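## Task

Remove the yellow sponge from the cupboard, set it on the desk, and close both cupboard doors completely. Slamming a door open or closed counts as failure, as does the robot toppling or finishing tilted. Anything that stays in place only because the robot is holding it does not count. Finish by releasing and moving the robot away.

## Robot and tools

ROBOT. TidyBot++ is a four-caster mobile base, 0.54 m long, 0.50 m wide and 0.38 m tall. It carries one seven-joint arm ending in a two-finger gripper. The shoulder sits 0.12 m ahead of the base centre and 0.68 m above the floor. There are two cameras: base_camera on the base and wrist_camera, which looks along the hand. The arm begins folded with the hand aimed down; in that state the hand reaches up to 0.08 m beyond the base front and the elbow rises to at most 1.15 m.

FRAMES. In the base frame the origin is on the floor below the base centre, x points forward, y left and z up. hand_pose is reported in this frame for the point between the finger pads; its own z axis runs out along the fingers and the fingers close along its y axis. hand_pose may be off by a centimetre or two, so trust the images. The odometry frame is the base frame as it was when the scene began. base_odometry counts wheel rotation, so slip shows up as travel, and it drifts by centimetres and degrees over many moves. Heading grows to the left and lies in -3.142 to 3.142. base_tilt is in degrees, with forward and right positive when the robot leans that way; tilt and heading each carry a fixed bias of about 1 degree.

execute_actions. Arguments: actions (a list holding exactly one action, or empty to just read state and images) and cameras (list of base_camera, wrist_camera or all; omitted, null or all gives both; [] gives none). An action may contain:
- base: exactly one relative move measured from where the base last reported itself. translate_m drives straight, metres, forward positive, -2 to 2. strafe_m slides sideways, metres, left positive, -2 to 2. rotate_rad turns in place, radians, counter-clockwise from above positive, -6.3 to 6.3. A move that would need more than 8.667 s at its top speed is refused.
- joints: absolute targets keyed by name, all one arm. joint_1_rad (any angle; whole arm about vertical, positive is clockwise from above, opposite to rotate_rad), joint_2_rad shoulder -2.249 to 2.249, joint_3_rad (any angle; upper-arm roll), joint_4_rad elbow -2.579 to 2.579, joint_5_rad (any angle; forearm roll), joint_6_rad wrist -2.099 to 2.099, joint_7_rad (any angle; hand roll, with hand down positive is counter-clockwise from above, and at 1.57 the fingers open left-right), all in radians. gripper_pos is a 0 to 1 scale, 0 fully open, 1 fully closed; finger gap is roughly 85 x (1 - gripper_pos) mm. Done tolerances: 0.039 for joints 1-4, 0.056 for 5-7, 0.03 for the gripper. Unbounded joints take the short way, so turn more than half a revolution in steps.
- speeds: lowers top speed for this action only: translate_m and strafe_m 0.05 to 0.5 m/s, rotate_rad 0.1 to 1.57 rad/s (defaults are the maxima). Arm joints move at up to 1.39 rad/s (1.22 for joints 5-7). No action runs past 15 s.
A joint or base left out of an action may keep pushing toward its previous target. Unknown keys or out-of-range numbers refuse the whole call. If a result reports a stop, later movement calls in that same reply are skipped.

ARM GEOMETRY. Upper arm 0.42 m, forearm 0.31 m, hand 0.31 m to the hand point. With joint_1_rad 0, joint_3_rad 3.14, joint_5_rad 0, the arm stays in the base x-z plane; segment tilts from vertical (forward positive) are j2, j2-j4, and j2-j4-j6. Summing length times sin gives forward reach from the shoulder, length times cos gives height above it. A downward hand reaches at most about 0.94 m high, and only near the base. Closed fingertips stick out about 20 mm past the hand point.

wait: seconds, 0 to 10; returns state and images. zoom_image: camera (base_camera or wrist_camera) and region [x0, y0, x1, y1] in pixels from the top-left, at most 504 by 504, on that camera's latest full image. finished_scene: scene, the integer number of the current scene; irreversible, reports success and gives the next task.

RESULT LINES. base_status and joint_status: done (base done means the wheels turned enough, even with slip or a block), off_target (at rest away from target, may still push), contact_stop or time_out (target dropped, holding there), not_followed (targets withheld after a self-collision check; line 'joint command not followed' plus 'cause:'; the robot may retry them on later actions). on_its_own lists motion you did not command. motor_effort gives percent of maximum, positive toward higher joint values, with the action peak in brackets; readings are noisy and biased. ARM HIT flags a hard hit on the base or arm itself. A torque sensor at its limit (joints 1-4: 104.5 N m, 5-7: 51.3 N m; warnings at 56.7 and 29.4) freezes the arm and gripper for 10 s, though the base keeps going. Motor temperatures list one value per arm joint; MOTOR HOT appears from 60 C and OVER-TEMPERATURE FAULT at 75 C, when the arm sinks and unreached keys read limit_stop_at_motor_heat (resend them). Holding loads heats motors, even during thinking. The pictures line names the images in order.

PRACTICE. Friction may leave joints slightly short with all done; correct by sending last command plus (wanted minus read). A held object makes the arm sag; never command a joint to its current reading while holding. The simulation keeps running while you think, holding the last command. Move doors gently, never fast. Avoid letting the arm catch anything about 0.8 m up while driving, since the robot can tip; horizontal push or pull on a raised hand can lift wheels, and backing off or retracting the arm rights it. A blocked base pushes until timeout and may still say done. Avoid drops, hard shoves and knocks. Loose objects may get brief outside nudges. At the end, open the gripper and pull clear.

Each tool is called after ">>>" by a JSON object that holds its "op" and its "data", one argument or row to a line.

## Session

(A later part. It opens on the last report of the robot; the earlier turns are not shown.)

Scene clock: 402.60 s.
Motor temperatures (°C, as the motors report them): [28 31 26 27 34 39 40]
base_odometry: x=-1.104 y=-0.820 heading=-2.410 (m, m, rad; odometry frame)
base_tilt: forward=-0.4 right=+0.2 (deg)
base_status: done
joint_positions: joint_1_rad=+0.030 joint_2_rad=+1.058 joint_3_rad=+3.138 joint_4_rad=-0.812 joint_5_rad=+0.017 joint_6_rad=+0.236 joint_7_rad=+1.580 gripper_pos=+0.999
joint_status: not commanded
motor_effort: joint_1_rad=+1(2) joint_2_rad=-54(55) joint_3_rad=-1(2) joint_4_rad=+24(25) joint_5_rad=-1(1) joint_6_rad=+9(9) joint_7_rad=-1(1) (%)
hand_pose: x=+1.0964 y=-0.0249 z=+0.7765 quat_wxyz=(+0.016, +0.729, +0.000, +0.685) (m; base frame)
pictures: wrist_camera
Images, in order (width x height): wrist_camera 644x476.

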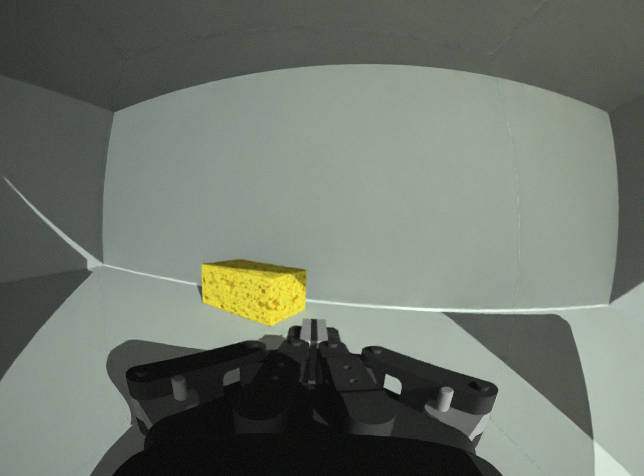

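>>> {"op": "execute_actions", "data": {
  "actions": [
    {"joints":{"joint_1_rad":0.07}}
  ],
  "cameras": []
}}

>>> {"op": "execute_actions", "data": {
  "actions": [
    {"base":{"translate_m":0.115},"speeds":{"translate_m":0.08}}
  ],
  "cameras": []
}}

>>> {"op": "execute_actions", "data": {
  "actions": [
    {"joints":{"joint_1_rad":-0.02}}
  ],
  "cameras": ["wrist_camera"]
}}

>>> {"op": "execute_actions", "data": {
  "actions": [
    {"base":{"translate_m":-0.14},"joints":{"gripper_pos":0},"speeds":{"translate_m":0.08}}
  ],
  "cameras": ["wrist_camera"]
}}

Scene clock: 411.97 s.
Motor temperatures (°C, as the motors report them): [28 32 26 27 34 39 40]
base_odometry: x=-1.104 y=-0.820 heading=-2.410 (m, m, rad; odometry frame)
base_tilt: forward=-0.4 right=+0.2 (deg)
base_status: not commanded
joint_positions: joint_1_rad=+0.067 joint_2_rad=+1.058 joint_3_rad=+3.138 joint_4_rad=-0.812 joint_5_rad=+0.017 joint_6_rad=+0.236 joint_7_rad=+1.580 gripper_pos=+0.999
joint_status: all done
motor_effort: joint_1_rad=+1(3) joint_2_rad=-54(55) joint_3_rad=-1(2) joint_4_rad=+24(24) joint_5_rad=-1(2) joint_6_rad=+9(9) joint_7_rad=-1(1) (%)
hand_pose: x=+1.0948 y=-0.0611 z=+0.7765 quat_wxyz=(+0.028, +0.729, -0.014, +0.684) (m; base frame)
pictures: none
No camera images: the call's "cameras" was empty. Leave "cameras" out to get every camera's image.

Scene clock: 413.93 s.
Motor temperatures (°C, as the motors report them): [28 32 26 27 34 39 40]
base_odometry: x=-1.190 y=-0.896 heading=-2.410 (m, m, rad; odometry frame)
base_tilt: forward=-0.4 right=+0.1 (deg)
base_status: done
joint_positions: joint_1_rad=+0.067 joint_2_rad=+1.058 joint_3_rad=+3.138 joint_4_rad=-0.811 joint_5_rad=+0.017 joint_6_rad=+0.236 joint_7_rad=+1.580 gripper_pos=+0.999
joint_status: not commanded
motor_effort: joint_1_rad=+0(1) joint_2_rad=-51(55) joint_3_rad=-1(1) joint_4_rad=+22(25) joint_5_rad=-1(1) joint_6_rad=+7(9) joint_7_rad=-1(1) (%)
hand_pose: x=+1.0949 y=-0.0611 z=+0.7764 quat_wxyz=(+0.028, +0.729, -0.014, +0.684) (m; base frame)
pictures: none
No camera images: the call's "cameras" was empty. Leave "cameras" out to get every camera's image.

Scene clock: 415.00 s.
Motor temperatures (°C, as the motors report them): [28 32 26 27 34 39 40]
base_odometry: x=-1.189 y=-0.896 heading=-2.410 (m, m, rad; odometry frame)
base_tilt: forward=-0.4 right=+0.2 (deg)
base_status: not commanded
joint_positions: joint_1_rad=-0.003 joint_2_rad=+1.058 joint_3_rad=+3.138 joint_4_rad=-0.811 joint_5_rad=+0.017 joint_6_rad=+0.237 joint_7_rad=+1.580 gripper_pos=+0.999
joint_status: all done
motor_effort: joint_1_rad=-2(12) joint_2_rad=-51(52) joint_3_rad=-2(4) joint_4_rad=+22(23) joint_5_rad=-1(2) joint_6_rad=+8(8) joint_7_rad=-1(2) (%)
hand_pose: x=+1.0968 y=+0.0070 z=+0.7764 quat_wxyz=(+0.005, +0.729, +0.012, +0.685) (m; base frame)
pictures: wrist_camera
Images, in order (width x height): wrist_camera 644x476.

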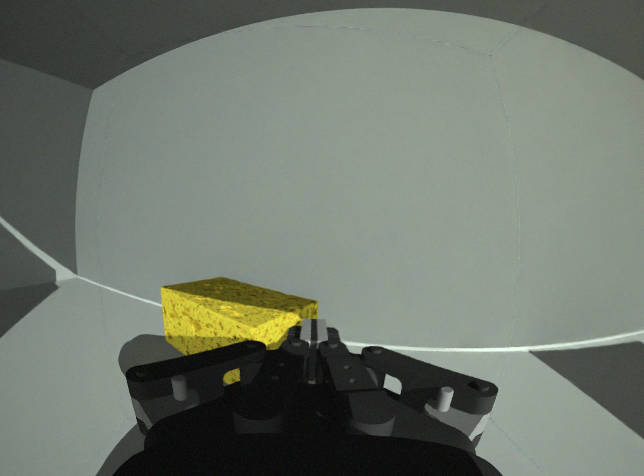

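Scene clock: 417.30 s.
Motor temperatures (°C, as the motors report them): [28 32 26 27 34 39 40]
base_odometry: x=-1.085 y=-0.803 heading=-2.410 (m, m, rad; odometry frame)
base_tilt: forward=-0.4 right=+0.1 (deg)
base_status: done
joint_positions: joint_1_rad=-0.009 joint_2_rad=+1.059 joint_3_rad=+3.138 joint_4_rad=-0.811 joint_5_rad=+0.017 joint_6_rad=+0.237 joint_7_rad=+1.580 gripper_pos=+0.000
joint_status: all done
motor_effort: joint_1_rad=+0(3) joint_2_rad=-54(55) joint_3_rad=-1(2) joint_4_rad=+24(25) joint_5_rad=-1(1) joint_6_rad=+9(9) joint_7_rad=-1(1) (%)
hand_pose: x=+1.0969 y=+0.0126 z=+0.7765 quat_wxyz=(+0.003, +0.728, +0.014, +0.685) (m; base frame)
pictures: wrist_camera
Images, in order (width x height): wrist_camera 644x476.

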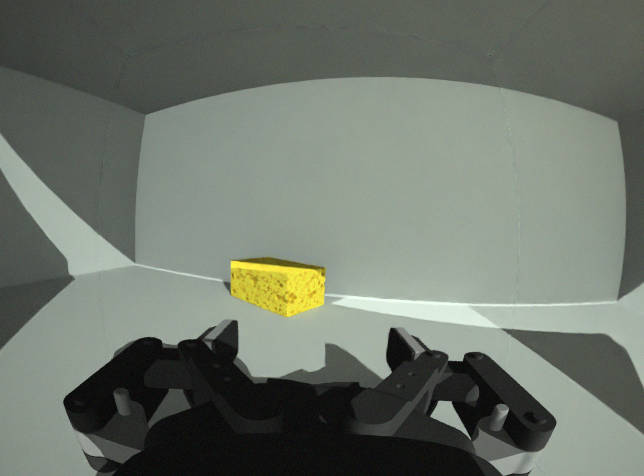

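>>> {"op": "execute_actions", "data": {
  "actions": [
    {"joints":{"joint_1_rad":0.03,"gripper_pos":1}}
  ],
  "cameras": []
}}

>>> {"op": "execute_actions", "data": {
  "actions": [
    {"base":{"translate_m":0.1},"speeds":{"translate_m":0.08}}
  ],
  "cameras": ["wrist_camera"]
}}

>>> {"op": "execute_actions", "data": {
  "actions": [
    {"joints":{"joint_1_rad":-0.06}}
  ],
  "cameras": ["wrist_camera"]
}}

>>> {"op": "execute_actions", "data": {
  "actions": [
    {"base":{"translate_m":-0.12},"joints":{"gripper_pos":0},"speeds":{"translate_m":0.08}}
  ],
  "cameras": ["wrist_camera"]
}}

Scene clock: 426.20 s.
Motor temperatures (°C, as the motors report them): [28 32 26 27 34 39 40]
base_odometry: x=-1.085 y=-0.803 heading=-2.410 (m, m, rad; odometry frame)
base_tilt: forward=-0.4 right=+0.2 (deg)
base_status: not commanded
joint_positions: joint_1_rad=+0.028 joint_2_rad=+1.059 joint_3_rad=+3.138 joint_4_rad=-0.811 joint_5_rad=+0.017 joint_6_rad=+0.237 joint_7_rad=+1.580 gripper_pos=+0.999
joint_status: all done
motor_effort: joint_1_rad=+1(2) joint_2_rad=-54(55) joint_3_rad=-1(2) joint_4_rad=+24(24) joint_5_rad=-1(1) joint_6_rad=+9(9) joint_7_rad=-1(2) (%)
hand_pose: x=+1.0967 y=-0.0229 z=+0.7765 quat_wxyz=(+0.015, +0.728, +0.000, +0.685) (m; base frame)
pictures: none
No camera images: the call's "cameras" was empty. Leave "cameras" out to get every camera's image.

Scene clock: 428.00 s.
Motor temperatures (°C, as the motors report them): [28 32 26 27 34 39 40]
base_odometry: x=-1.160 y=-0.870 heading=-2.410 (m, m, rad; odometry frame)
base_tilt: forward=-0.4 right=+0.1 (deg)
base_status: done
joint_positions: joint_1_rad=+0.028 joint_2_rad=+1.059 joint_3_rad=+3.138 joint_4_rad=-0.810 joint_5_rad=+0.017 joint_6_rad=+0.238 joint_7_rad=+1.580 gripper_pos=+0.999
joint_status: not commanded
motor_effort: joint_1_rad=+0(2) joint_2_rad=-50(55) joint_3_rad=-1(1) joint_4_rad=+21(24) joint_5_rad=-1(1) joint_6_rad=+8(9) joint_7_rad=-1(1) (%)
hand_pose: x=+1.0967 y=-0.0229 z=+0.7765 quat_wxyz=(+0.015, +0.728, +0.000, +0.685) (m; base frame)
pictures: wrist_camera
Images, in order (width x height): wrist_camera 644x476.

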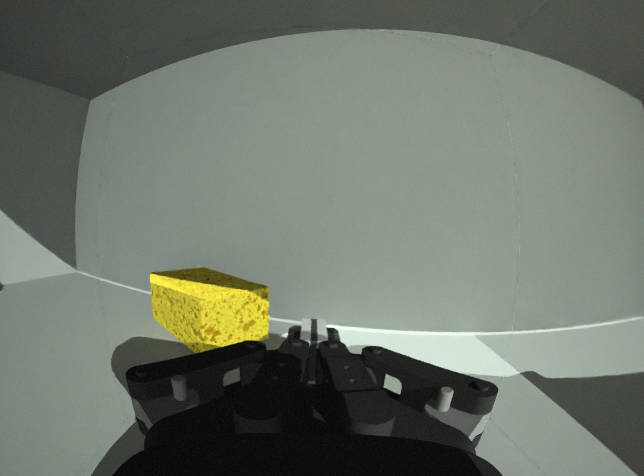

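Scene clock: 429.03 s.
Motor temperatures (°C, as the motors report them): [28 32 26 27 34 39 40]
base_odometry: x=-1.160 y=-0.870 heading=-2.410 (m, m, rad; odometry frame)
base_tilt: forward=-0.4 right=+0.1 (deg)
base_status: not commanded
joint_positions: joint_1_rad=-0.054 joint_2_rad=+1.059 joint_3_rad=+3.138 joint_4_rad=-0.810 joint_5_rad=+0.017 joint_6_rad=+0.238 joint_7_rad=+1.580 gripper_pos=+0.999
joint_status: all done
motor_effort: joint_1_rad=-1(6) joint_2_rad=-51(51) joint_3_rad=-1(3) joint_4_rad=+22(22) joint_5_rad=-1(1) joint_6_rad=+8(8) joint_7_rad=-1(1) (%)
hand_pose: x=+1.0954 y=+0.0567 z=+0.7765 quat_wxyz=(-0.013, +0.728, +0.030, +0.685) (m; base frame)
pictures: wrist_camera
Images, in order (width x height): wrist_camera 644x476.

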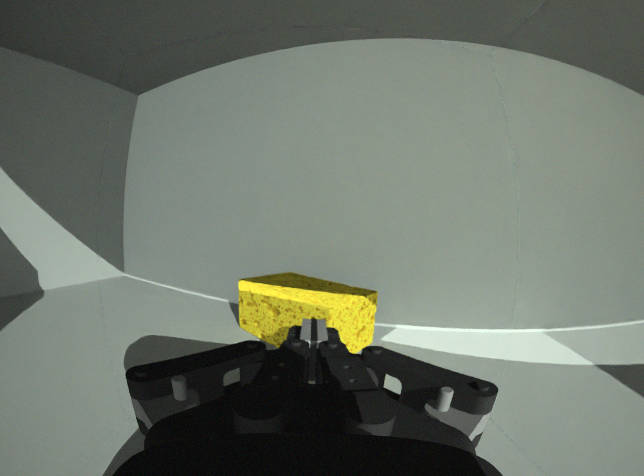

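Scene clock: 431.07 s.
Motor temperatures (°C, as the motors report them): [28 32 26 27 34 39 40]
base_odometry: x=-1.071 y=-0.789 heading=-2.410 (m, m, rad; odometry frame)
base_tilt: forward=-0.4 right=+0.1 (deg)
base_status: done
joint_positions: joint_1_rad=-0.054 joint_2_rad=+1.059 joint_3_rad=+3.138 joint_4_rad=-0.810 joint_5_rad=+0.017 joint_6_rad=+0.238 joint_7_rad=+1.580 gripper_pos=+0.000
joint_status: all done
motor_effort: joint_1_rad=+0(1) joint_2_rad=-53(56) joint_3_rad=-1(1) joint_4_rad=+23(25) joint_5_rad=-1(1) joint_6_rad=+9(9) joint_7_rad=-1(1) (%)
hand_pose: x=+1.0954 y=+0.0567 z=+0.7765 quat_wxyz=(-0.013, +0.728, +0.030, +0.685) (m; base frame)
pictures: wrist_camera
Images, in order (width x height): wrist_camera 644x476.

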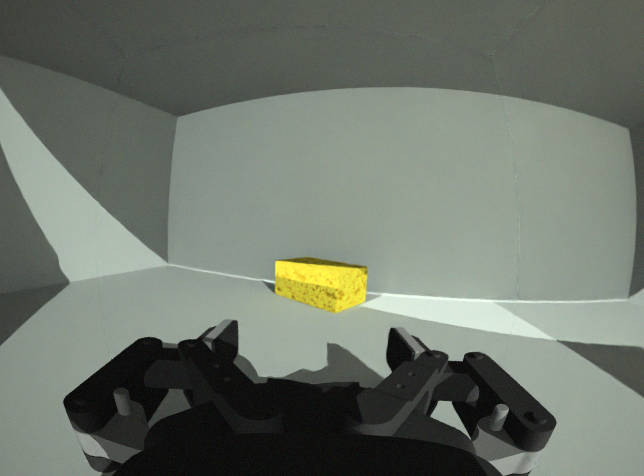

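>>> {"op": "execute_actions", "data": {
  "actions": [
    {"joints":{"joint_1_rad":0.02,"gripper_pos":1}}
  ],
  "cameras": []
}}

>>> {"op": "execute_actions", "data": {
  "actions": [
    {"base":{"translate_m":0.145},"speeds":{"translate_m":0.08}}
  ],
  "cameras": []
}}

>>> {"op": "execute_actions", "data": {
  "actions": [
    {"joints":{"joint_1_rad":-0.08}}
  ],
  "cameras": ["wrist_camera"]
}}

>>> {"op": "execute_actions", "data": {
  "actions": [
    {"base":{"translate_m":-0.16},"joints":{"gripper_pos":0},"speeds":{"translate_m":0.08}}
  ],
  "cameras": ["wrist_camera"]
}}

Scene clock: 437.53 s.
Motor temperatures (°C, as the motors report them): [28 32 26 27 34 39 40]
base_odometry: x=-1.071 y=-0.789 heading=-2.410 (m, m, rad; odometry frame)
base_tilt: forward=-0.3 right=+0.1 (deg)
base_status: not commanded
joint_positions: joint_1_rad=+0.019 joint_2_rad=+1.059 joint_3_rad=+3.138 joint_4_rad=-0.810 joint_5_rad=+0.017 joint_6_rad=+0.238 joint_7_rad=+1.580 gripper_pos=+0.999
joint_status: all done
motor_effort: joint_1_rad=+0(4) joint_2_rad=-53(53) joint_3_rad=-1(2) joint_4_rad=+22(23) joint_5_rad=-2(1) joint_6_rad=+8(8) joint_7_rad=-2(1) (%)
hand_pose: x=+1.0970 y=-0.0150 z=+0.7765 quat_wxyz=(+0.012, +0.728, +0.003, +0.685) (m; base frame)
pictures: none
No camera images: the call's "cameras" was empty. Leave "cameras" out to get every camera's image.

Scene clock: 439.90 s.
Motor temperatures (°C, as the motors report them): [28 32 26 27 34 39 40]
base_odometry: x=-1.179 y=-0.886 heading=-2.410 (m, m, rad; odometry frame)
base_tilt: forward=-0.4 right=+0.2 (deg)
base_status: done
joint_positions: joint_1_rad=+0.019 joint_2_rad=+1.059 joint_3_rad=+3.138 joint_4_rad=-0.810 joint_5_rad=+0.017 joint_6_rad=+0.238 joint_7_rad=+1.580 gripper_pos=+0.999
joint_status: not commanded
motor_effort: joint_1_rad=+0(1) joint_2_rad=-51(54) joint_3_rad=-1(1) joint_4_rad=+22(24) joint_5_rad=-2(1) joint_6_rad=+8(9) joint_7_rad=-1(1) (%)
hand_pose: x=+1.0969 y=-0.0150 z=+0.7767 quat_wxyz=(+0.012, +0.728, +0.003, +0.685) (m; base frame)
pictures: none
No camera images: the call's "cameras" was empty. Leave "cameras" out to get every camera's image.

Scene clock: 440.97 s.
Motor temperatures (°C, as the motors report them): [28 32 26 27 34 39 40]
base_odometry: x=-1.179 y=-0.886 heading=-2.410 (m, m, rad; odometry frame)
base_tilt: forward=-0.4 right=+0.2 (deg)
base_status: not commanded
joint_positions: joint_1_rad=-0.080 joint_2_rad=+1.059 joint_3_rad=+3.138 joint_4_rad=-0.810 joint_5_rad=+0.017 joint_6_rad=+0.238 joint_7_rad=+1.580 gripper_pos=+0.999
joint_status: all done
motor_effort: joint_1_rad=+1(5) joint_2_rad=-52(52) joint_3_rad=+0(3) joint_4_rad=+23(22) joint_5_rad=-1(1) joint_6_rad=+8(8) joint_7_rad=-1(1) (%)
hand_pose: x=+1.0936 y=+0.0823 z=+0.7767 quat_wxyz=(-0.022, +0.727, +0.040, +0.685) (m; base frame)
pictures: wrist_camera
Images, in order (width x height): wrist_camera 644x476.

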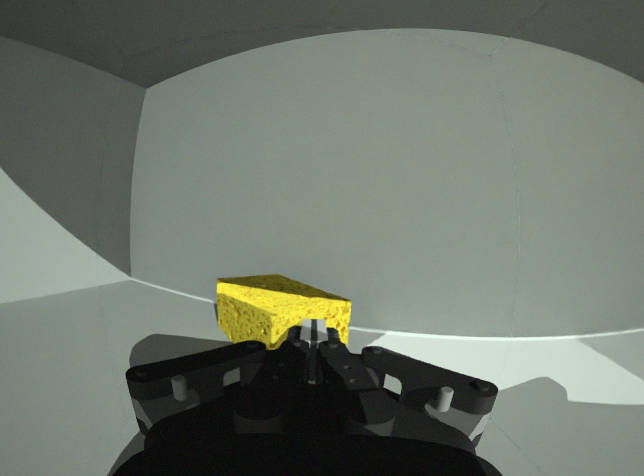

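Scene clock: 443.50 s.
Motor temperatures (°C, as the motors report them): [28 32 26 27 34 39 40]
base_odometry: x=-1.060 y=-0.779 heading=-2.410 (m, m, rad; odometry frame)
base_tilt: forward=-0.4 right=+0.2 (deg)
base_status: done
joint_positions: joint_1_rad=-0.080 joint_2_rad=+1.059 joint_3_rad=+3.138 joint_4_rad=-0.810 joint_5_rad=+0.017 joint_6_rad=+0.239 joint_7_rad=+1.580 gripper_pos=+0.000
joint_status: all done
motor_effort: joint_1_rad=+1(2) joint_2_rad=-52(55) joint_3_rad=-1(2) joint_4_rad=+23(24) joint_5_rad=-1(1) joint_6_rad=+8(9) joint_7_rad=-1(1) (%)
hand_pose: x=+1.0936 y=+0.0823 z=+0.7765 quat_wxyz=(-0.022, +0.727, +0.040, +0.685) (m; base frame)
pictures: wrist_camera
Images, in order (width x height): wrist_camera 644x476.

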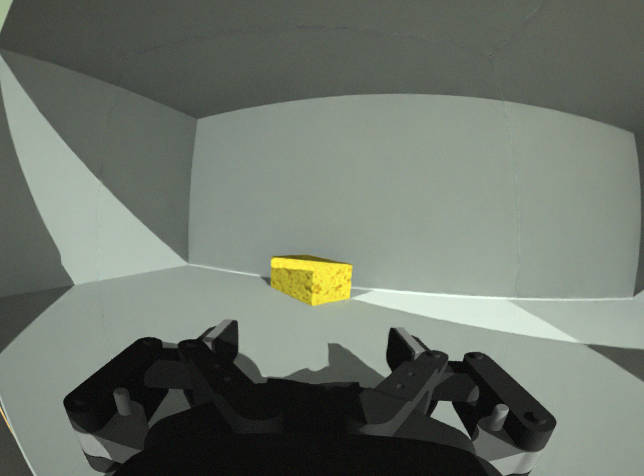

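>>> {"op": "execute_actions", "data": {
  "actions": [
    {"base":{"translate_m":0.2},"speeds":{"translate_m":0.08}}
  ],
  "cameras": ["wrist_camera"]
}}

>>> {"op": "execute_actions", "data": {
  "actions": [
    {"joints":{"gripper_pos":1}}
  ],
  "cameras": ["wrist_camera"]
}}

Scene clock: 449.40 s.
Motor temperatures (°C, as the motors report them): [28 32 26 27 34 39 40]
base_odometry: x=-1.209 y=-0.913 heading=-2.410 (m, m, rad; odometry frame)
base_tilt: forward=-0.4 right=+0.1 (deg)
base_status: done
joint_positions: joint_1_rad=-0.080 joint_2_rad=+1.059 joint_3_rad=+3.138 joint_4_rad=-0.810 joint_5_rad=+0.017 joint_6_rad=+0.239 joint_7_rad=+1.580 gripper_pos=+0.000
joint_status: not commanded
motor_effort: joint_1_rad=+0(2) joint_2_rad=-51(54) joint_3_rad=-1(1) joint_4_rad=+22(24) joint_5_rad=-1(1) joint_6_rad=+8(9) joint_7_rad=-1(1) (%)
hand_pose: x=+1.0936 y=+0.0823 z=+0.7767 quat_wxyz=(-0.022, +0.727, +0.040, +0.685) (m; base frame)
pictures: wrist_camera
Images, in order (width x height): wrist_camera 644x476.

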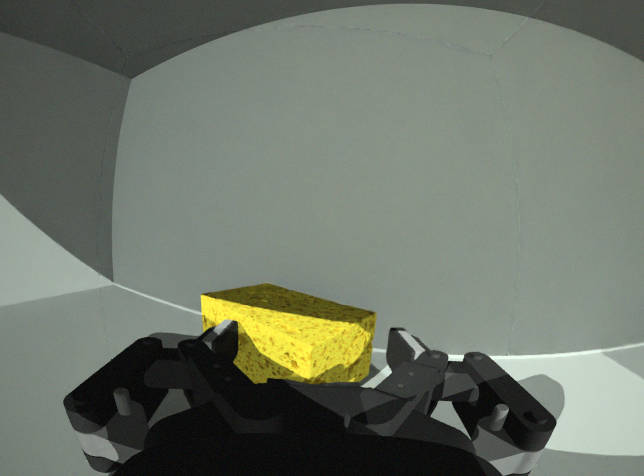

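Scene clock: 450.50 s.
Motor temperatures (°C, as the motors report them): [28 32 26 27 34 39 40]
base_odometry: x=-1.208 y=-0.912 heading=-2.410 (m, m, rad; odometry frame)
base_tilt: forward=-0.4 right=+0.1 (deg)
base_status: not commanded
joint_positions: joint_1_rad=-0.072 joint_2_rad=+1.033 joint_3_rad=+3.138 joint_4_rad=-0.853 joint_5_rad=+0.017 joint_6_rad=+0.239 joint_7_rad=+1.580 gripper_pos=+0.990
joint_status: all done
motor_effort: joint_1_rad=-4(4) joint_2_rad=-42(51) joint_3_rad=-2(2) joint_4_rad=+33(33) joint_5_rad=-1(2) joint_6_rad=+10(10) joint_7_rad=-1(2) (%)
hand_pose: x=+1.0867 y=+0.0737 z=+0.7763 quat_wxyz=(-0.019, +0.733, +0.037, +0.679) (m; base frame)
pictures: wrist_camera
Images, in order (width x height): wrist_camera 644x476.

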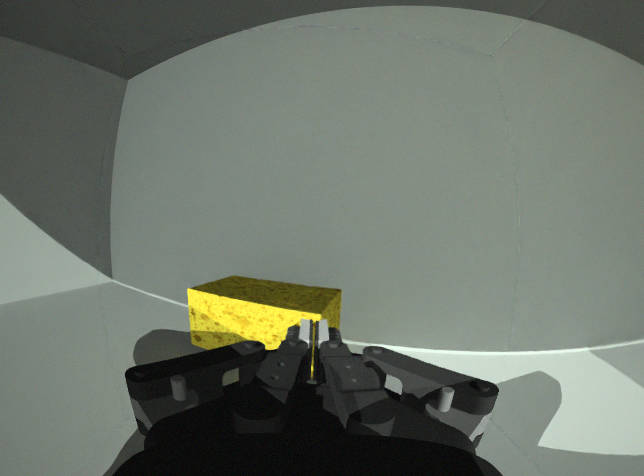

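>>> {"op": "execute_actions", "data": {
  "actions": [
    {"base":{"translate_m":-0.1},"speeds":{"translate_m":0.05}}
  ],
  "cameras": ["wrist_camera"]
}}

Scene clock: 455.43 s.
Motor temperatures (°C, as the motors report them): [28 32 26 27 34 39 40]
base_odometry: x=-1.133 y=-0.845 heading=-2.410 (m, m, rad; odometry frame)
base_tilt: forward=-0.3 right=+0.2 (deg)
base_status: done
joint_positions: joint_1_rad=-0.073 joint_2_rad=+1.057 joint_3_rad=+3.138 joint_4_rad=-0.814 joint_5_rad=+0.017 joint_6_rad=+0.239 joint_7_rad=+1.580 gripper_pos=+0.999
joint_status: not commanded
motor_effort: joint_1_rad=+0(4) joint_2_rad=-53(54) joint_3_rad=-1(2) joint_4_rad=+22(32) joint_5_rad=-1(0) joint_6_rad=+8(10) joint_7_rad=-1(1) (%)
hand_pose: x=+1.0936 y=+0.0751 z=+0.7766 quat_wxyz=(-0.019, +0.727, +0.037, +0.685) (m; base frame)
pictures: wrist_camera
Images, in order (width x height): wrist_camera 644x476.

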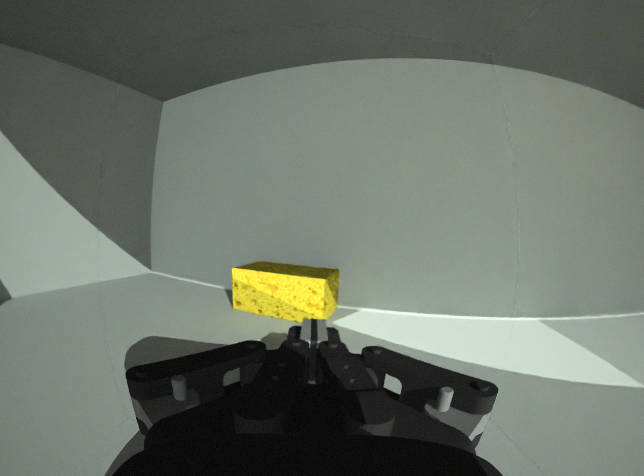

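>>> {"op": "execute_actions", "data": {
  "actions": [
    {"joints":{"joint_6_rad":0.4,"joint_1_rad":-0.06}}
  ],
  "cameras": []
}}

>>> {"op": "execute_actions", "data": {
  "actions": [
    {"base":{"translate_m":0.085},"speeds":{"translate_m":0.08}}
  ],
  "cameras": ["wrist_camera"]
}}

>>> {"op": "execute_actions", "data": {
  "actions": [
    {"joints":{"joint_6_rad":0.2}}
  ],
  "cameras": ["wrist_camera"]
}}

>>> {"op": "execute_actions", "data": {
  "actions": [
    {"base":{"translate_m":-0.12},"speeds":{"translate_m":0.05}}
  ],
  "cameras": ["wrist_camera"]
}}

Scene clock: 470.17 s.
Motor temperatures (°C, as the motors report them): [28 32 26 27 34 39 40]
base_odometry: x=-1.133 y=-0.845 heading=-2.410 (m, m, rad; odometry frame)
base_tilt: forward=-0.4 right=+0.1 (deg)
base_status: not commanded
joint_positions: joint_1_rad=-0.067 joint_2_rad=+1.065 joint_3_rad=+3.138 joint_4_rad=-0.816 joint_5_rad=+0.017 joint_6_rad=+0.379 joint_7_rad=+1.580 gripper_pos=+0.999
joint_status: all done
motor_effort: joint_1_rad=+0(3) joint_2_rad=-56(56) joint_3_rad=-1(1) joint_4_rad=+24(25) joint_5_rad=-1(1) joint_6_rad=+9(9) joint_7_rad=-1(1) (%)
hand_pose: x=+1.0944 y=+0.0698 z=+0.8116 quat_wxyz=(-0.019, +0.681, +0.033, +0.731) (m; base frame)
pictures: none
No camera images: the call's "cameras" was empty. Leave "cameras" out to get every camera's image.

Scene clock: 471.77 s.
Motor temperatures (°C, as the motors report them): [28 32 26 27 34 39 40]
base_odometry: x=-1.197 y=-0.902 heading=-2.410 (m, m, rad; odometry frame)
base_tilt: forward=-0.4 right=+0.1 (deg)
base_status: done
joint_positions: joint_1_rad=-0.067 joint_2_rad=+1.065 joint_3_rad=+3.138 joint_4_rad=-0.816 joint_5_rad=+0.017 joint_6_rad=+0.379 joint_7_rad=+1.580 gripper_pos=+0.999
joint_status: not commanded
motor_effort: joint_1_rad=+0(2) joint_2_rad=-55(57) joint_3_rad=-1(1) joint_4_rad=+24(24) joint_5_rad=+0(2) joint_6_rad=+9(9) joint_7_rad=-1(1) (%)
hand_pose: x=+1.0944 y=+0.0698 z=+0.8116 quat_wxyz=(-0.019, +0.681, +0.033, +0.731) (m; base frame)
pictures: wrist_camera
Images, in order (width x height): wrist_camera 644x476.

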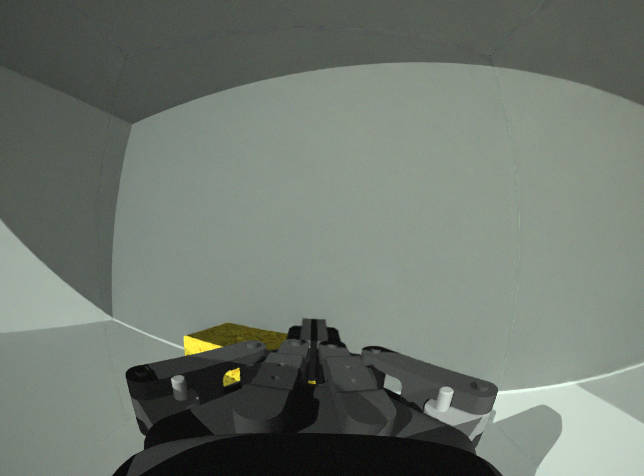

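Scene clock: 472.43 s.
Motor temperatures (°C, as the motors report them): [28 32 26 27 34 39 40]
base_odometry: x=-1.197 y=-0.902 heading=-2.410 (m, m, rad; odometry frame)
base_tilt: forward=-0.3 right=+0.1 (deg)
base_status: not commanded
joint_positions: joint_1_rad=-0.067 joint_2_rad=+1.060 joint_3_rad=+3.138 joint_4_rad=-0.809 joint_5_rad=+0.017 joint_6_rad=+0.236 joint_7_rad=+1.580 gripper_pos=+0.999
joint_status: all done
motor_effort: joint_1_rad=+0(0) joint_2_rad=-50(55) joint_3_rad=-1(1) joint_4_rad=+22(24) joint_5_rad=-1(1) joint_6_rad=+7(9) joint_7_rad=-2(1) (%)
hand_pose: x=+1.0948 y=+0.0692 z=+0.7765 quat_wxyz=(-0.017, +0.728, +0.035, +0.685) (m; base frame)
pictures: wrist_camera
Images, in order (width x height): wrist_camera 644x476.

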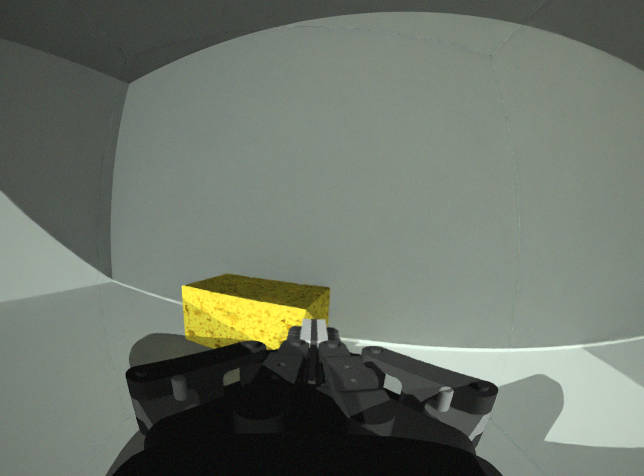

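Scene clock: 475.37 s.
Motor temperatures (°C, as the motors report them): [28 32 26 27 34 39 40]
base_odometry: x=-1.107 y=-0.822 heading=-2.410 (m, m, rad; odometry frame)
base_tilt: forward=-0.3 right=+0.2 (deg)
base_status: done
joint_positions: joint_1_rad=-0.067 joint_2_rad=+1.059 joint_3_rad=+3.138 joint_4_rad=-0.808 joint_5_rad=+0.017 joint_6_rad=+0.235 joint_7_rad=+1.580 gripper_pos=+0.999
joint_status: not commanded
motor_effort: joint_1_rad=+1(3) joint_2_rad=-51(54) joint_3_rad=+0(1) joint_4_rad=+21(24) joint_5_rad=-1(1) joint_6_rad=+8(9) joint_7_rad=-1(1) (%)
hand_pose: x=+1.0947 y=+0.0693 z=+0.7764 quat_wxyz=(-0.017, +0.728, +0.035, +0.685) (m; base frame)
pictures: wrist_camera
Images, in order (width x height): wrist_camera 644x476.

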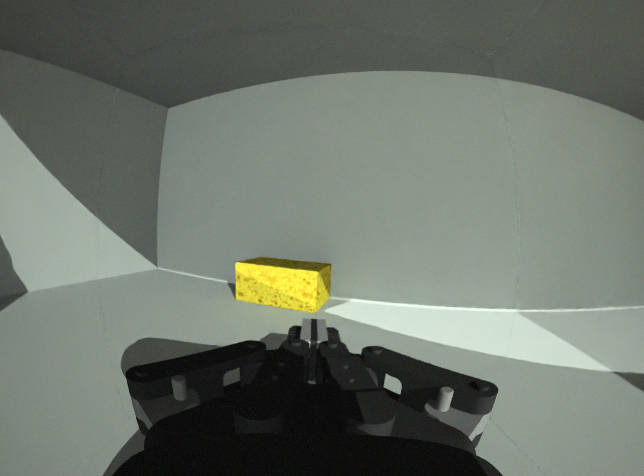

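>>> {"op": "execute_actions", "data": {
  "actions": [
    {"joints":{"joint_6_rad":0.4,"joint_1_rad":-0.08}}
  ],
  "cameras": []
}}

>>> {"op": "execute_actions", "data": {
  "actions": [
    {"base":{"translate_m":0.135},"speeds":{"translate_m":0.08}}
  ],
  "cameras": []
}}

>>> {"op": "execute_actions", "data": {
  "actions": [
    {"joints":{"joint_6_rad":0.17}}
  ],
  "cameras": ["wrist_camera"]
}}

>>> {"op": "execute_actions", "data": {
  "actions": [
    {"base":{"translate_m":-0.12},"speeds":{"translate_m":0.05}}
  ],
  "cameras": ["wrist_camera"]
}}

Scene clock: 482.10 s.
Motor temperatures (°C, as the motors report them): [28 32 26 27 34 39 40]
base_odometry: x=-1.107 y=-0.822 heading=-2.410 (m, m, rad; odometry frame)
base_tilt: forward=-0.4 right=+0.1 (deg)
base_status: not commanded
joint_positions: joint_1_rad=-0.070 joint_2_rad=+1.068 joint_3_rad=+3.138 joint_4_rad=-0.815 joint_5_rad=+0.017 joint_6_rad=+0.380 joint_7_rad=+1.580 gripper_pos=+0.999
joint_status: all done
motor_effort: joint_1_rad=+1(0) joint_2_rad=-54(57) joint_3_rad=-1(2) joint_4_rad=+24(25) joint_5_rad=-2(1) joint_6_rad=+9(10) joint_7_rad=-1(1) (%)
hand_pose: x=+1.0947 y=+0.0730 z=+0.8089 quat_wxyz=(-0.020, +0.682, +0.034, +0.730) (m; base frame)
pictures: none
No camera images: the call's "cameras" was empty. Leave "cameras" out to get every camera's image.

Scene clock: 484.33 s.
Motor temperatures (°C, as the motors report them): [28 32 26 27 34 39 40]
base_odometry: x=-1.208 y=-0.912 heading=-2.410 (m, m, rad; odometry frame)
base_tilt: forward=-0.4 right=+0.2 (deg)
base_status: done
joint_positions: joint_1_rad=-0.070 joint_2_rad=+1.068 joint_3_rad=+3.138 joint_4_rad=-0.815 joint_5_rad=+0.017 joint_6_rad=+0.380 joint_7_rad=+1.580 gripper_pos=+0.999
joint_status: not commanded
motor_effort: joint_1_rad=+0(1) joint_2_rad=-55(58) joint_3_rad=-1(1) joint_4_rad=+25(25) joint_5_rad=-1(1) joint_6_rad=+9(10) joint_7_rad=-1(1) (%)
hand_pose: x=+1.0947 y=+0.0733 z=+0.8089 quat_wxyz=(-0.020, +0.682, +0.034, +0.730) (m; base frame)
pictures: none
No camera images: the call's "cameras" was empty. Leave "cameras" out to get every camera's image.

Scene clock: 485.03 s.
Motor temperatures (°C, as the motors report them): [28 32 26 27 34 39 40]
base_odometry: x=-1.208 y=-0.912 heading=-2.410 (m, m, rad; odometry frame)
base_tilt: forward=-0.4 right=+0.2 (deg)
base_status: not commanded
joint_positions: joint_1_rad=-0.070 joint_2_rad=+1.038 joint_3_rad=+3.138 joint_4_rad=-0.795 joint_5_rad=+0.017 joint_6_rad=+0.216 joint_7_rad=+1.580 gripper_pos=+0.999
joint_status: all done
motor_effort: joint_1_rad=-2(5) joint_2_rad=-47(55) joint_3_rad=-1(2) joint_4_rad=+19(23) joint_5_rad=-1(1) joint_6_rad=+5(8) joint_7_rad=-1(1) (%)
hand_pose: x=+1.0933 y=+0.0721 z=+0.7998 quat_wxyz=(-0.018, +0.722, +0.035, +0.690) (m; base frame)
pictures: wrist_camera
Images, in order (width x height): wrist_camera 644x476.

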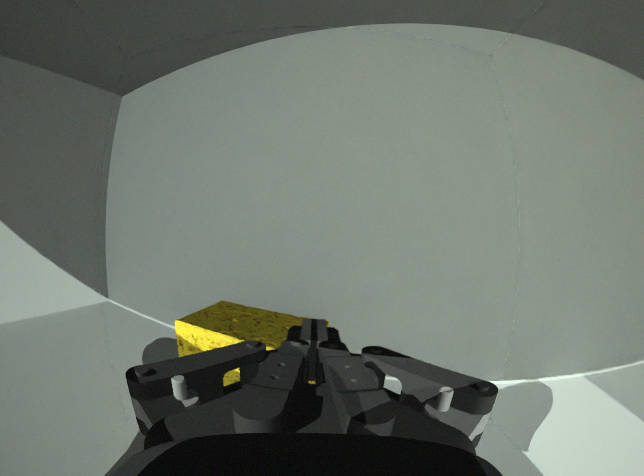

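Scene clock: 487.87 s.
Motor temperatures (°C, as the motors report them): [28 32 26 27 34 39 40]
base_odometry: x=-1.118 y=-0.832 heading=-2.410 (m, m, rad; odometry frame)
base_tilt: forward=-0.4 right=+0.1 (deg)
base_status: done
joint_positions: joint_1_rad=-0.070 joint_2_rad=+1.054 joint_3_rad=+3.138 joint_4_rad=-0.806 joint_5_rad=+0.017 joint_6_rad=+0.203 joint_7_rad=+1.580 gripper_pos=+0.999
joint_status: not commanded
motor_effort: joint_1_rad=+0(2) joint_2_rad=-50(55) joint_3_rad=-1(2) joint_4_rad=+21(25) joint_5_rad=-1(0) joint_6_rad=+8(8) joint_7_rad=-1(2) (%)
hand_pose: x=+1.0935 y=+0.0723 z=+0.7735 quat_wxyz=(-0.018, +0.736, +0.036, +0.676) (m; base frame)
pictures: wrist_camera
Images, in order (width x height): wrist_camera 644x476.

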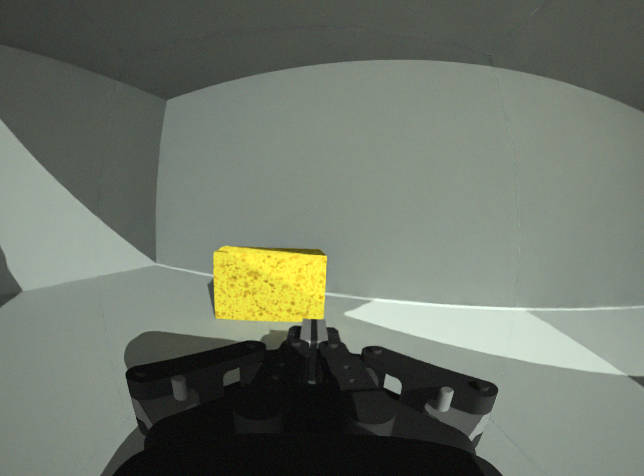

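>>> {"op": "execute_actions", "data": {
  "actions": [
    {"joints":{"joint_6_rad":0.25,"joint_1_rad":-0.025}}
  ],
  "cameras": []
}}

>>> {"op": "execute_actions", "data": {
  "actions": [
    {"base":{"translate_m":0.115},"speeds":{"translate_m":0.08}}
  ],
  "cameras": ["wrist_camera"]
}}

>>> {"op": "execute_actions", "data": {
  "actions": [
    {"joints":{"joint_1_rad":-0.1}}
  ],
  "cameras": ["wrist_camera"]
}}

>>> {"op": "execute_actions", "data": {
  "actions": [
    {"base":{"translate_m":-0.14},"speeds":{"translate_m":0.05}}
  ],
  "cameras": ["wrist_camera"]
}}

Scene clock: 493.90 s.
Motor temperatures (°C, as the motors report them): [28 32 26 27 34 39 40]
base_odometry: x=-1.118 y=-0.832 heading=-2.410 (m, m, rad; odometry frame)
base_tilt: forward=-0.4 right=+0.1 (deg)
base_status: not commanded
joint_positions: joint_1_rad=-0.029 joint_2_rad=+1.056 joint_3_rad=+3.138 joint_4_rad=-0.808 joint_5_rad=+0.017 joint_6_rad=+0.221 joint_7_rad=+1.580 gripper_pos=+0.999
joint_status: all done
motor_effort: joint_1_rad=-1(3) joint_2_rad=-54(55) joint_3_rad=-1(2) joint_4_rad=+24(24) joint_5_rad=-1(1) joint_6_rad=+9(9) joint_7_rad=-1(1) (%)
hand_pose: x=+1.0961 y=+0.0321 z=+0.7754 quat_wxyz=(-0.004, +0.732, +0.021, +0.681) (m; base frame)
pictures: none
No camera images: the call's "cameras" was empty. Leave "cameras" out to get every camera's image.

Scene clock: 495.87 s.
Motor temperatures (°C, as the motors report them): [28 32 26 27 34 39 40]
base_odometry: x=-1.204 y=-0.909 heading=-2.411 (m, m, rad; odometry frame)
base_tilt: forward=-0.4 right=+0.1 (deg)
base_status: done
joint_positions: joint_1_rad=-0.029 joint_2_rad=+1.057 joint_3_rad=+3.138 joint_4_rad=-0.808 joint_5_rad=+0.017 joint_6_rad=+0.222 joint_7_rad=+1.580 gripper_pos=+0.999
joint_status: not commanded
motor_effort: joint_1_rad=+0(1) joint_2_rad=-52(56) joint_3_rad=-1(1) joint_4_rad=+23(25) joint_5_rad=-1(1) joint_6_rad=+8(10) joint_7_rad=-1(1) (%)
hand_pose: x=+1.0962 y=+0.0321 z=+0.7754 quat_wxyz=(-0.004, +0.732, +0.021, +0.681) (m; base frame)
pictures: wrist_camera
Images, in order (width x height): wrist_camera 644x476.

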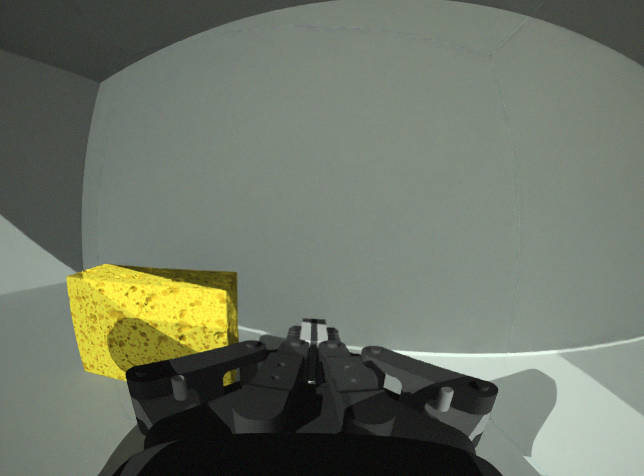

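Scene clock: 496.87 s.
Motor temperatures (°C, as the motors report them): [28 32 26 27 34 39 40]
base_odometry: x=-1.204 y=-0.909 heading=-2.411 (m, m, rad; odometry frame)
base_tilt: forward=-0.4 right=+0.1 (deg)
base_status: not commanded
joint_positions: joint_1_rad=-0.097 joint_2_rad=+1.057 joint_3_rad=+3.138 joint_4_rad=-0.808 joint_5_rad=+0.017 joint_6_rad=+0.222 joint_7_rad=+1.580 gripper_pos=+0.999
joint_status: all done
motor_effort: joint_1_rad=+1(4) joint_2_rad=-53(53) joint_3_rad=-1(3) joint_4_rad=+22(22) joint_5_rad=-1(1) joint_6_rad=+8(8) joint_7_rad=-1(1) (%)
hand_pose: x=+1.0917 y=+0.0985 z=+0.7754 quat_wxyz=(-0.027, +0.731, +0.046, +0.681) (m; base frame)
pictures: wrist_camera
Images, in order (width x height): wrist_camera 644x476.

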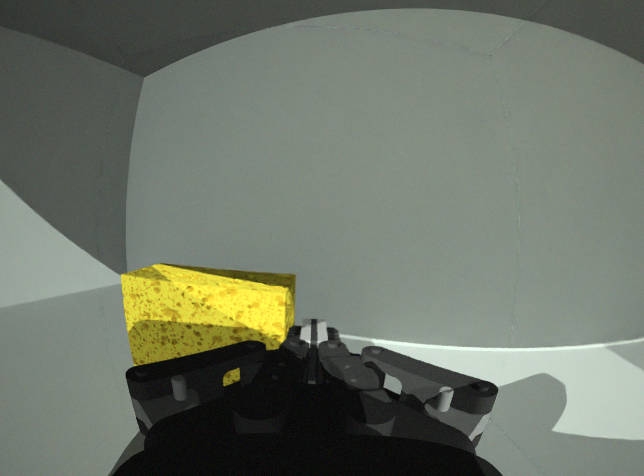

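Scene clock: 500.13 s.
Motor temperatures (°C, as the motors report them): [28 32 26 27 34 39 40]
base_odometry: x=-1.100 y=-0.815 heading=-2.411 (m, m, rad; odometry frame)
base_tilt: forward=-0.4 right=+0.1 (deg)
base_status: done
joint_positions: joint_1_rad=-0.097 joint_2_rad=+1.057 joint_3_rad=+3.138 joint_4_rad=-0.809 joint_5_rad=+0.017 joint_6_rad=+0.225 joint_7_rad=+1.580 gripper_pos=+0.999
joint_status: not commanded
motor_effort: joint_1_rad=+0(1) joint_2_rad=-54(56) joint_3_rad=-1(2) joint_4_rad=+24(25) joint_5_rad=-1(1) joint_6_rad=+9(9) joint_7_rad=-1(1) (%)
hand_pose: x=+1.0917 y=+0.0985 z=+0.7755 quat_wxyz=(-0.027, +0.730, +0.046, +0.681) (m; base frame)
pictures: wrist_camera
Images, in order (width x height): wrist_camera 644x476.

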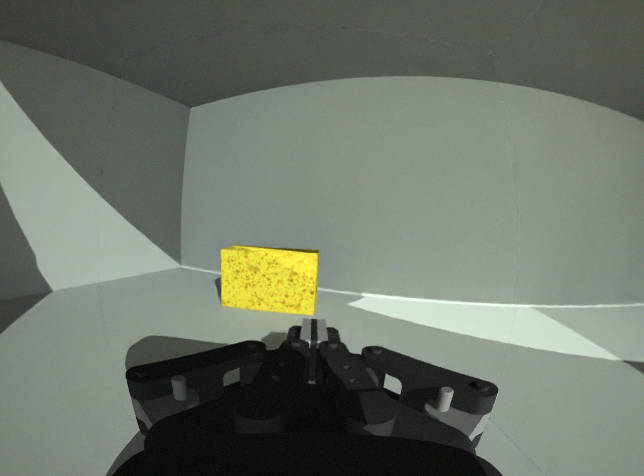

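>>> {"op": "execute_actions", "data": {
  "actions": [
    {"joints":{"joint_6_rad":0.52,"joint_1_rad":-0.125}}
  ],
  "cameras": []
}}

>>> {"op": "execute_actions", "data": {
  "actions": [
    {"base":{"translate_m":0.125},"speeds":{"translate_m":0.08}}
  ],
  "cameras": []
}}

>>> {"op": "execute_actions", "data": {
  "actions": [
    {"joints":{"joint_6_rad":0.22}}
  ],
  "cameras": ["wrist_camera"]
}}

>>> {"op": "execute_actions", "data": {
  "actions": [
    {"base":{"translate_m":-0.14},"speeds":{"translate_m":0.05}}
  ]
}}

Scene clock: 514.07 s.
Motor temperatures (°C, as the motors report them): [28 32 26 27 34 39 40]
base_odometry: x=-1.100 y=-0.815 heading=-2.411 (m, m, rad; odometry frame)
base_tilt: forward=-0.4 right=+0.2 (deg)
base_status: not commanded
joint_positions: joint_1_rad=-0.117 joint_2_rad=+1.065 joint_3_rad=+3.138 joint_4_rad=-0.814 joint_5_rad=+0.017 joint_6_rad=+0.506 joint_7_rad=+1.580 gripper_pos=+0.999
joint_status: all done
motor_effort: joint_1_rad=+0(1) joint_2_rad=-54(57) joint_3_rad=-1(2) joint_4_rad=+23(26) joint_5_rad=-2(1) joint_6_rad=+9(10) joint_7_rad=-1(1) (%)
hand_pose: x=+1.0846 y=+0.1183 z=+0.8518 quat_wxyz=(-0.040, +0.632, +0.047, +0.772) (m; base frame)
pictures: none
No camera images: the call's "cameras" was empty. Leave "cameras" out to get every camera's image.

Scene clock: 516.17 s.
Motor temperatures (°C, as the motors report them): [28 32 26 27 34 39 40]
base_odometry: x=-1.193 y=-0.899 heading=-2.411 (m, m, rad; odometry frame)
base_tilt: forward=-0.4 right=+0.1 (deg)
base_status: done
joint_positions: joint_1_rad=-0.117 joint_2_rad=+1.065 joint_3_rad=+3.138 joint_4_rad=-0.814 joint_5_rad=+0.017 joint_6_rad=+0.506 joint_7_rad=+1.580 gripper_pos=+0.999
joint_status: not commanded
motor_effort: joint_1_rad=+0(1) joint_2_rad=-55(57) joint_3_rad=-1(1) joint_4_rad=+25(24) joint_5_rad=-1(1) joint_6_rad=+9(9) joint_7_rad=-1(1) (%)
hand_pose: x=+1.0846 y=+0.1188 z=+0.8517 quat_wxyz=(-0.040, +0.632, +0.047, +0.772) (m; base frame)
pictures: none
No camera images: the call's "cameras" was empty. Leave "cameras" out to get every camera's image.

Scene clock: 516.93 s.
Motor temperatures (°C, as the motors report them): [28 32 26 27 34 39 40]
base_odometry: x=-1.193 y=-0.899 heading=-2.411 (m, m, rad; odometry frame)
base_tilt: forward=-0.4 right=+0.2 (deg)
base_status: not commanded
joint_positions: joint_1_rad=-0.114 joint_2_rad=+1.036 joint_3_rad=+3.138 joint_4_rad=-0.794 joint_5_rad=+0.016 joint_6_rad=+0.264 joint_7_rad=+1.580 gripper_pos=+0.999
joint_status: all done
motor_effort: joint_1_rad=-2(6) joint_2_rad=-45(55) joint_3_rad=-2(3) joint_4_rad=+18(24) joint_5_rad=-1(0) joint_6_rad=+4(8) joint_7_rad=-1(2) (%)
hand_pose: x=+1.0895 y=+0.1147 z=+0.8169 quat_wxyz=(-0.035, +0.704, +0.050, +0.708) (m; base frame)
pictures: wrist_camera
Images, in order (width x height): wrist_camera 644x476.

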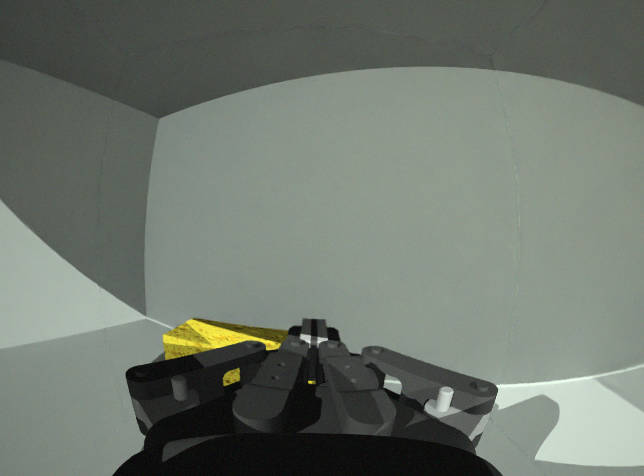

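Scene clock: 520.23 s.
Motor temperatures (°C, as the motors report them): [28 32 26 27 34 39 40]
base_odometry: x=-1.089 y=-0.805 heading=-2.411 (m, m, rad; odometry frame)
base_tilt: forward=-0.5 right=+0.1 (deg)
base_status: done
joint_positions: joint_1_rad=-0.114 joint_2_rad=+1.062 joint_3_rad=+3.138 joint_4_rad=-0.810 joint_5_rad=+0.016 joint_6_rad=+0.251 joint_7_rad=+1.580 gripper_pos=+0.999
joint_status: not commanded
motor_effort: joint_1_rad=-1(4) joint_2_rad=-54(58) joint_3_rad=-1(3) joint_4_rad=+23(25) joint_5_rad=-1(1) joint_6_rad=+8(10) joint_7_rad=-1(1) (%)
hand_pose: x=+1.0907 y=+0.1155 z=+0.7782 quat_wxyz=(-0.034, +0.723, +0.051, +0.688) (m; base frame)
pictures: base_camera, wrist_camera
Images, in order (width x height): base_camera 644x364, wrist_camera 644x476.

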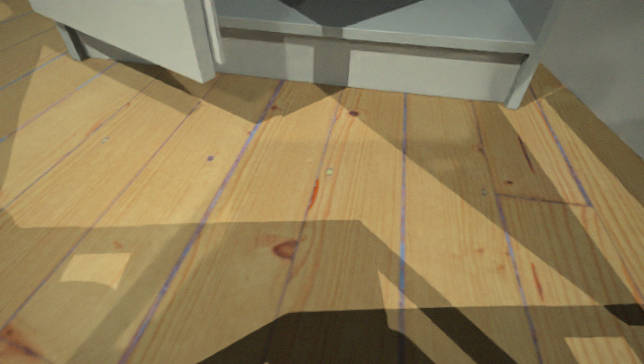

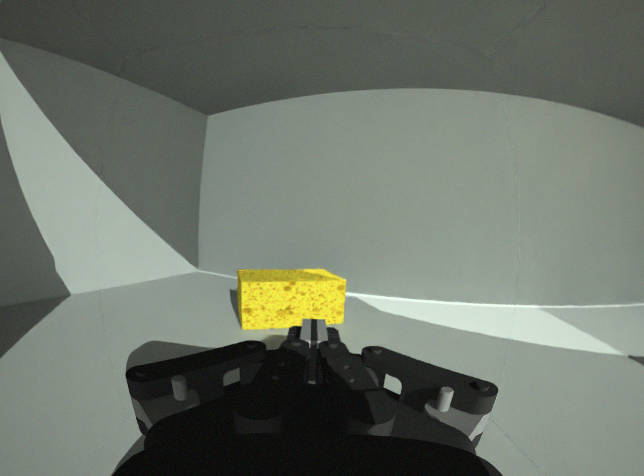

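>>> {"op": "execute_actions", "data": {
  "actions": [
    {"joints":{"joint_1_rad":-0.085}}
  ],
  "cameras": []
}}

>>> {"op": "execute_actions", "data": {
  "actions": [
    {"base":{"translate_m":0.1},"speeds":{"translate_m":0.05}}
  ],
  "cameras": ["wrist_camera"]
}}

>>> {"op": "execute_actions", "data": {
  "actions": [
    {"base":{"translate_m":-0.14},"joints":{"gripper_pos":0},"speeds":{"translate_m":0.1}}
  ],
  "cameras": ["wrist_camera"]
}}

Scene clock: 526.17 s.
Motor temperatures (°C, as the motors report them): [28 32 26 27 34 39 40]
base_odometry: x=-1.089 y=-0.805 heading=-2.411 (m, m, rad; odometry frame)
base_tilt: forward=-0.4 right=+0.1 (deg)
base_status: not commanded
joint_positions: joint_1_rad=-0.090 joint_2_rad=+1.062 joint_3_rad=+3.138 joint_4_rad=-0.810 joint_5_rad=+0.016 joint_6_rad=+0.251 joint_7_rad=+1.580 gripper_pos=+0.999
joint_status: all done
motor_effort: joint_1_rad=+0(3) joint_2_rad=-54(55) joint_3_rad=-1(1) joint_4_rad=+24(24) joint_5_rad=-1(1) joint_6_rad=+9(9) joint_7_rad=-2(2) (%)
hand_pose: x=+1.0932 y=+0.0913 z=+0.7782 quat_wxyz=(-0.025, +0.723, +0.042, +0.689) (m; base frame)
pictures: none
No camera images: the call's "cameras" was empty. Leave "cameras" out to get every camera's image.

Scene clock: 528.67 s.
Motor temperatures (°C, as the motors report them): [28 32 26 27 34 39 40]
base_odometry: x=-1.163 y=-0.872 heading=-2.411 (m, m, rad; odometry frame)
base_tilt: forward=-0.4 right=+0.2 (deg)
base_status: done
joint_positions: joint_1_rad=-0.090 joint_2_rad=+1.062 joint_3_rad=+3.138 joint_4_rad=-0.810 joint_5_rad=+0.016 joint_6_rad=+0.251 joint_7_rad=+1.580 gripper_pos=+0.999
joint_status: not commanded
motor_effort: joint_1_rad=+0(2) joint_2_rad=-54(56) joint_3_rad=-1(2) joint_4_rad=+24(25) joint_5_rad=-1(1) joint_6_rad=+8(9) joint_7_rad=-1(2) (%)
hand_pose: x=+1.0932 y=+0.0913 z=+0.7780 quat_wxyz=(-0.025, +0.723, +0.042, +0.689) (m; base frame)
pictures: wrist_camera
Images, in order (width x height): wrist_camera 644x476.

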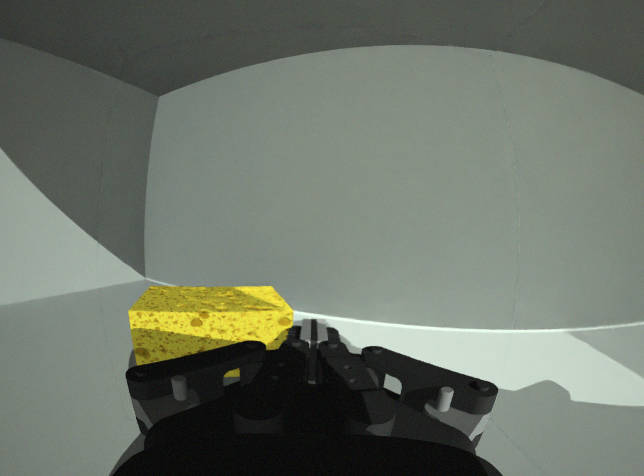

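Scene clock: 530.63 s.
Motor temperatures (°C, as the motors report them): [28 32 26 27 34 39 40]
base_odometry: x=-1.059 y=-0.778 heading=-2.411 (m, m, rad; odometry frame)
base_tilt: forward=-0.4 right=+0.2 (deg)
base_status: done
joint_positions: joint_1_rad=-0.090 joint_2_rad=+1.062 joint_3_rad=+3.138 joint_4_rad=-0.811 joint_5_rad=+0.016 joint_6_rad=+0.251 joint_7_rad=+1.580 gripper_pos=+0.000
joint_status: all done
motor_effort: joint_1_rad=+0(1) joint_2_rad=-54(55) joint_3_rad=-1(2) joint_4_rad=+23(24) joint_5_rad=-1(1) joint_6_rad=+9(9) joint_7_rad=-1(1) (%)
hand_pose: x=+1.0931 y=+0.0913 z=+0.7777 quat_wxyz=(-0.025, +0.724, +0.042, +0.688) (m; base frame)
pictures: wrist_camera
Images, in order (width x height): wrist_camera 644x476.

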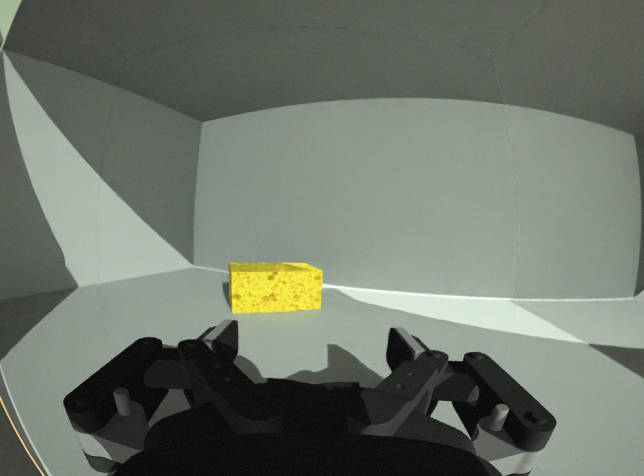

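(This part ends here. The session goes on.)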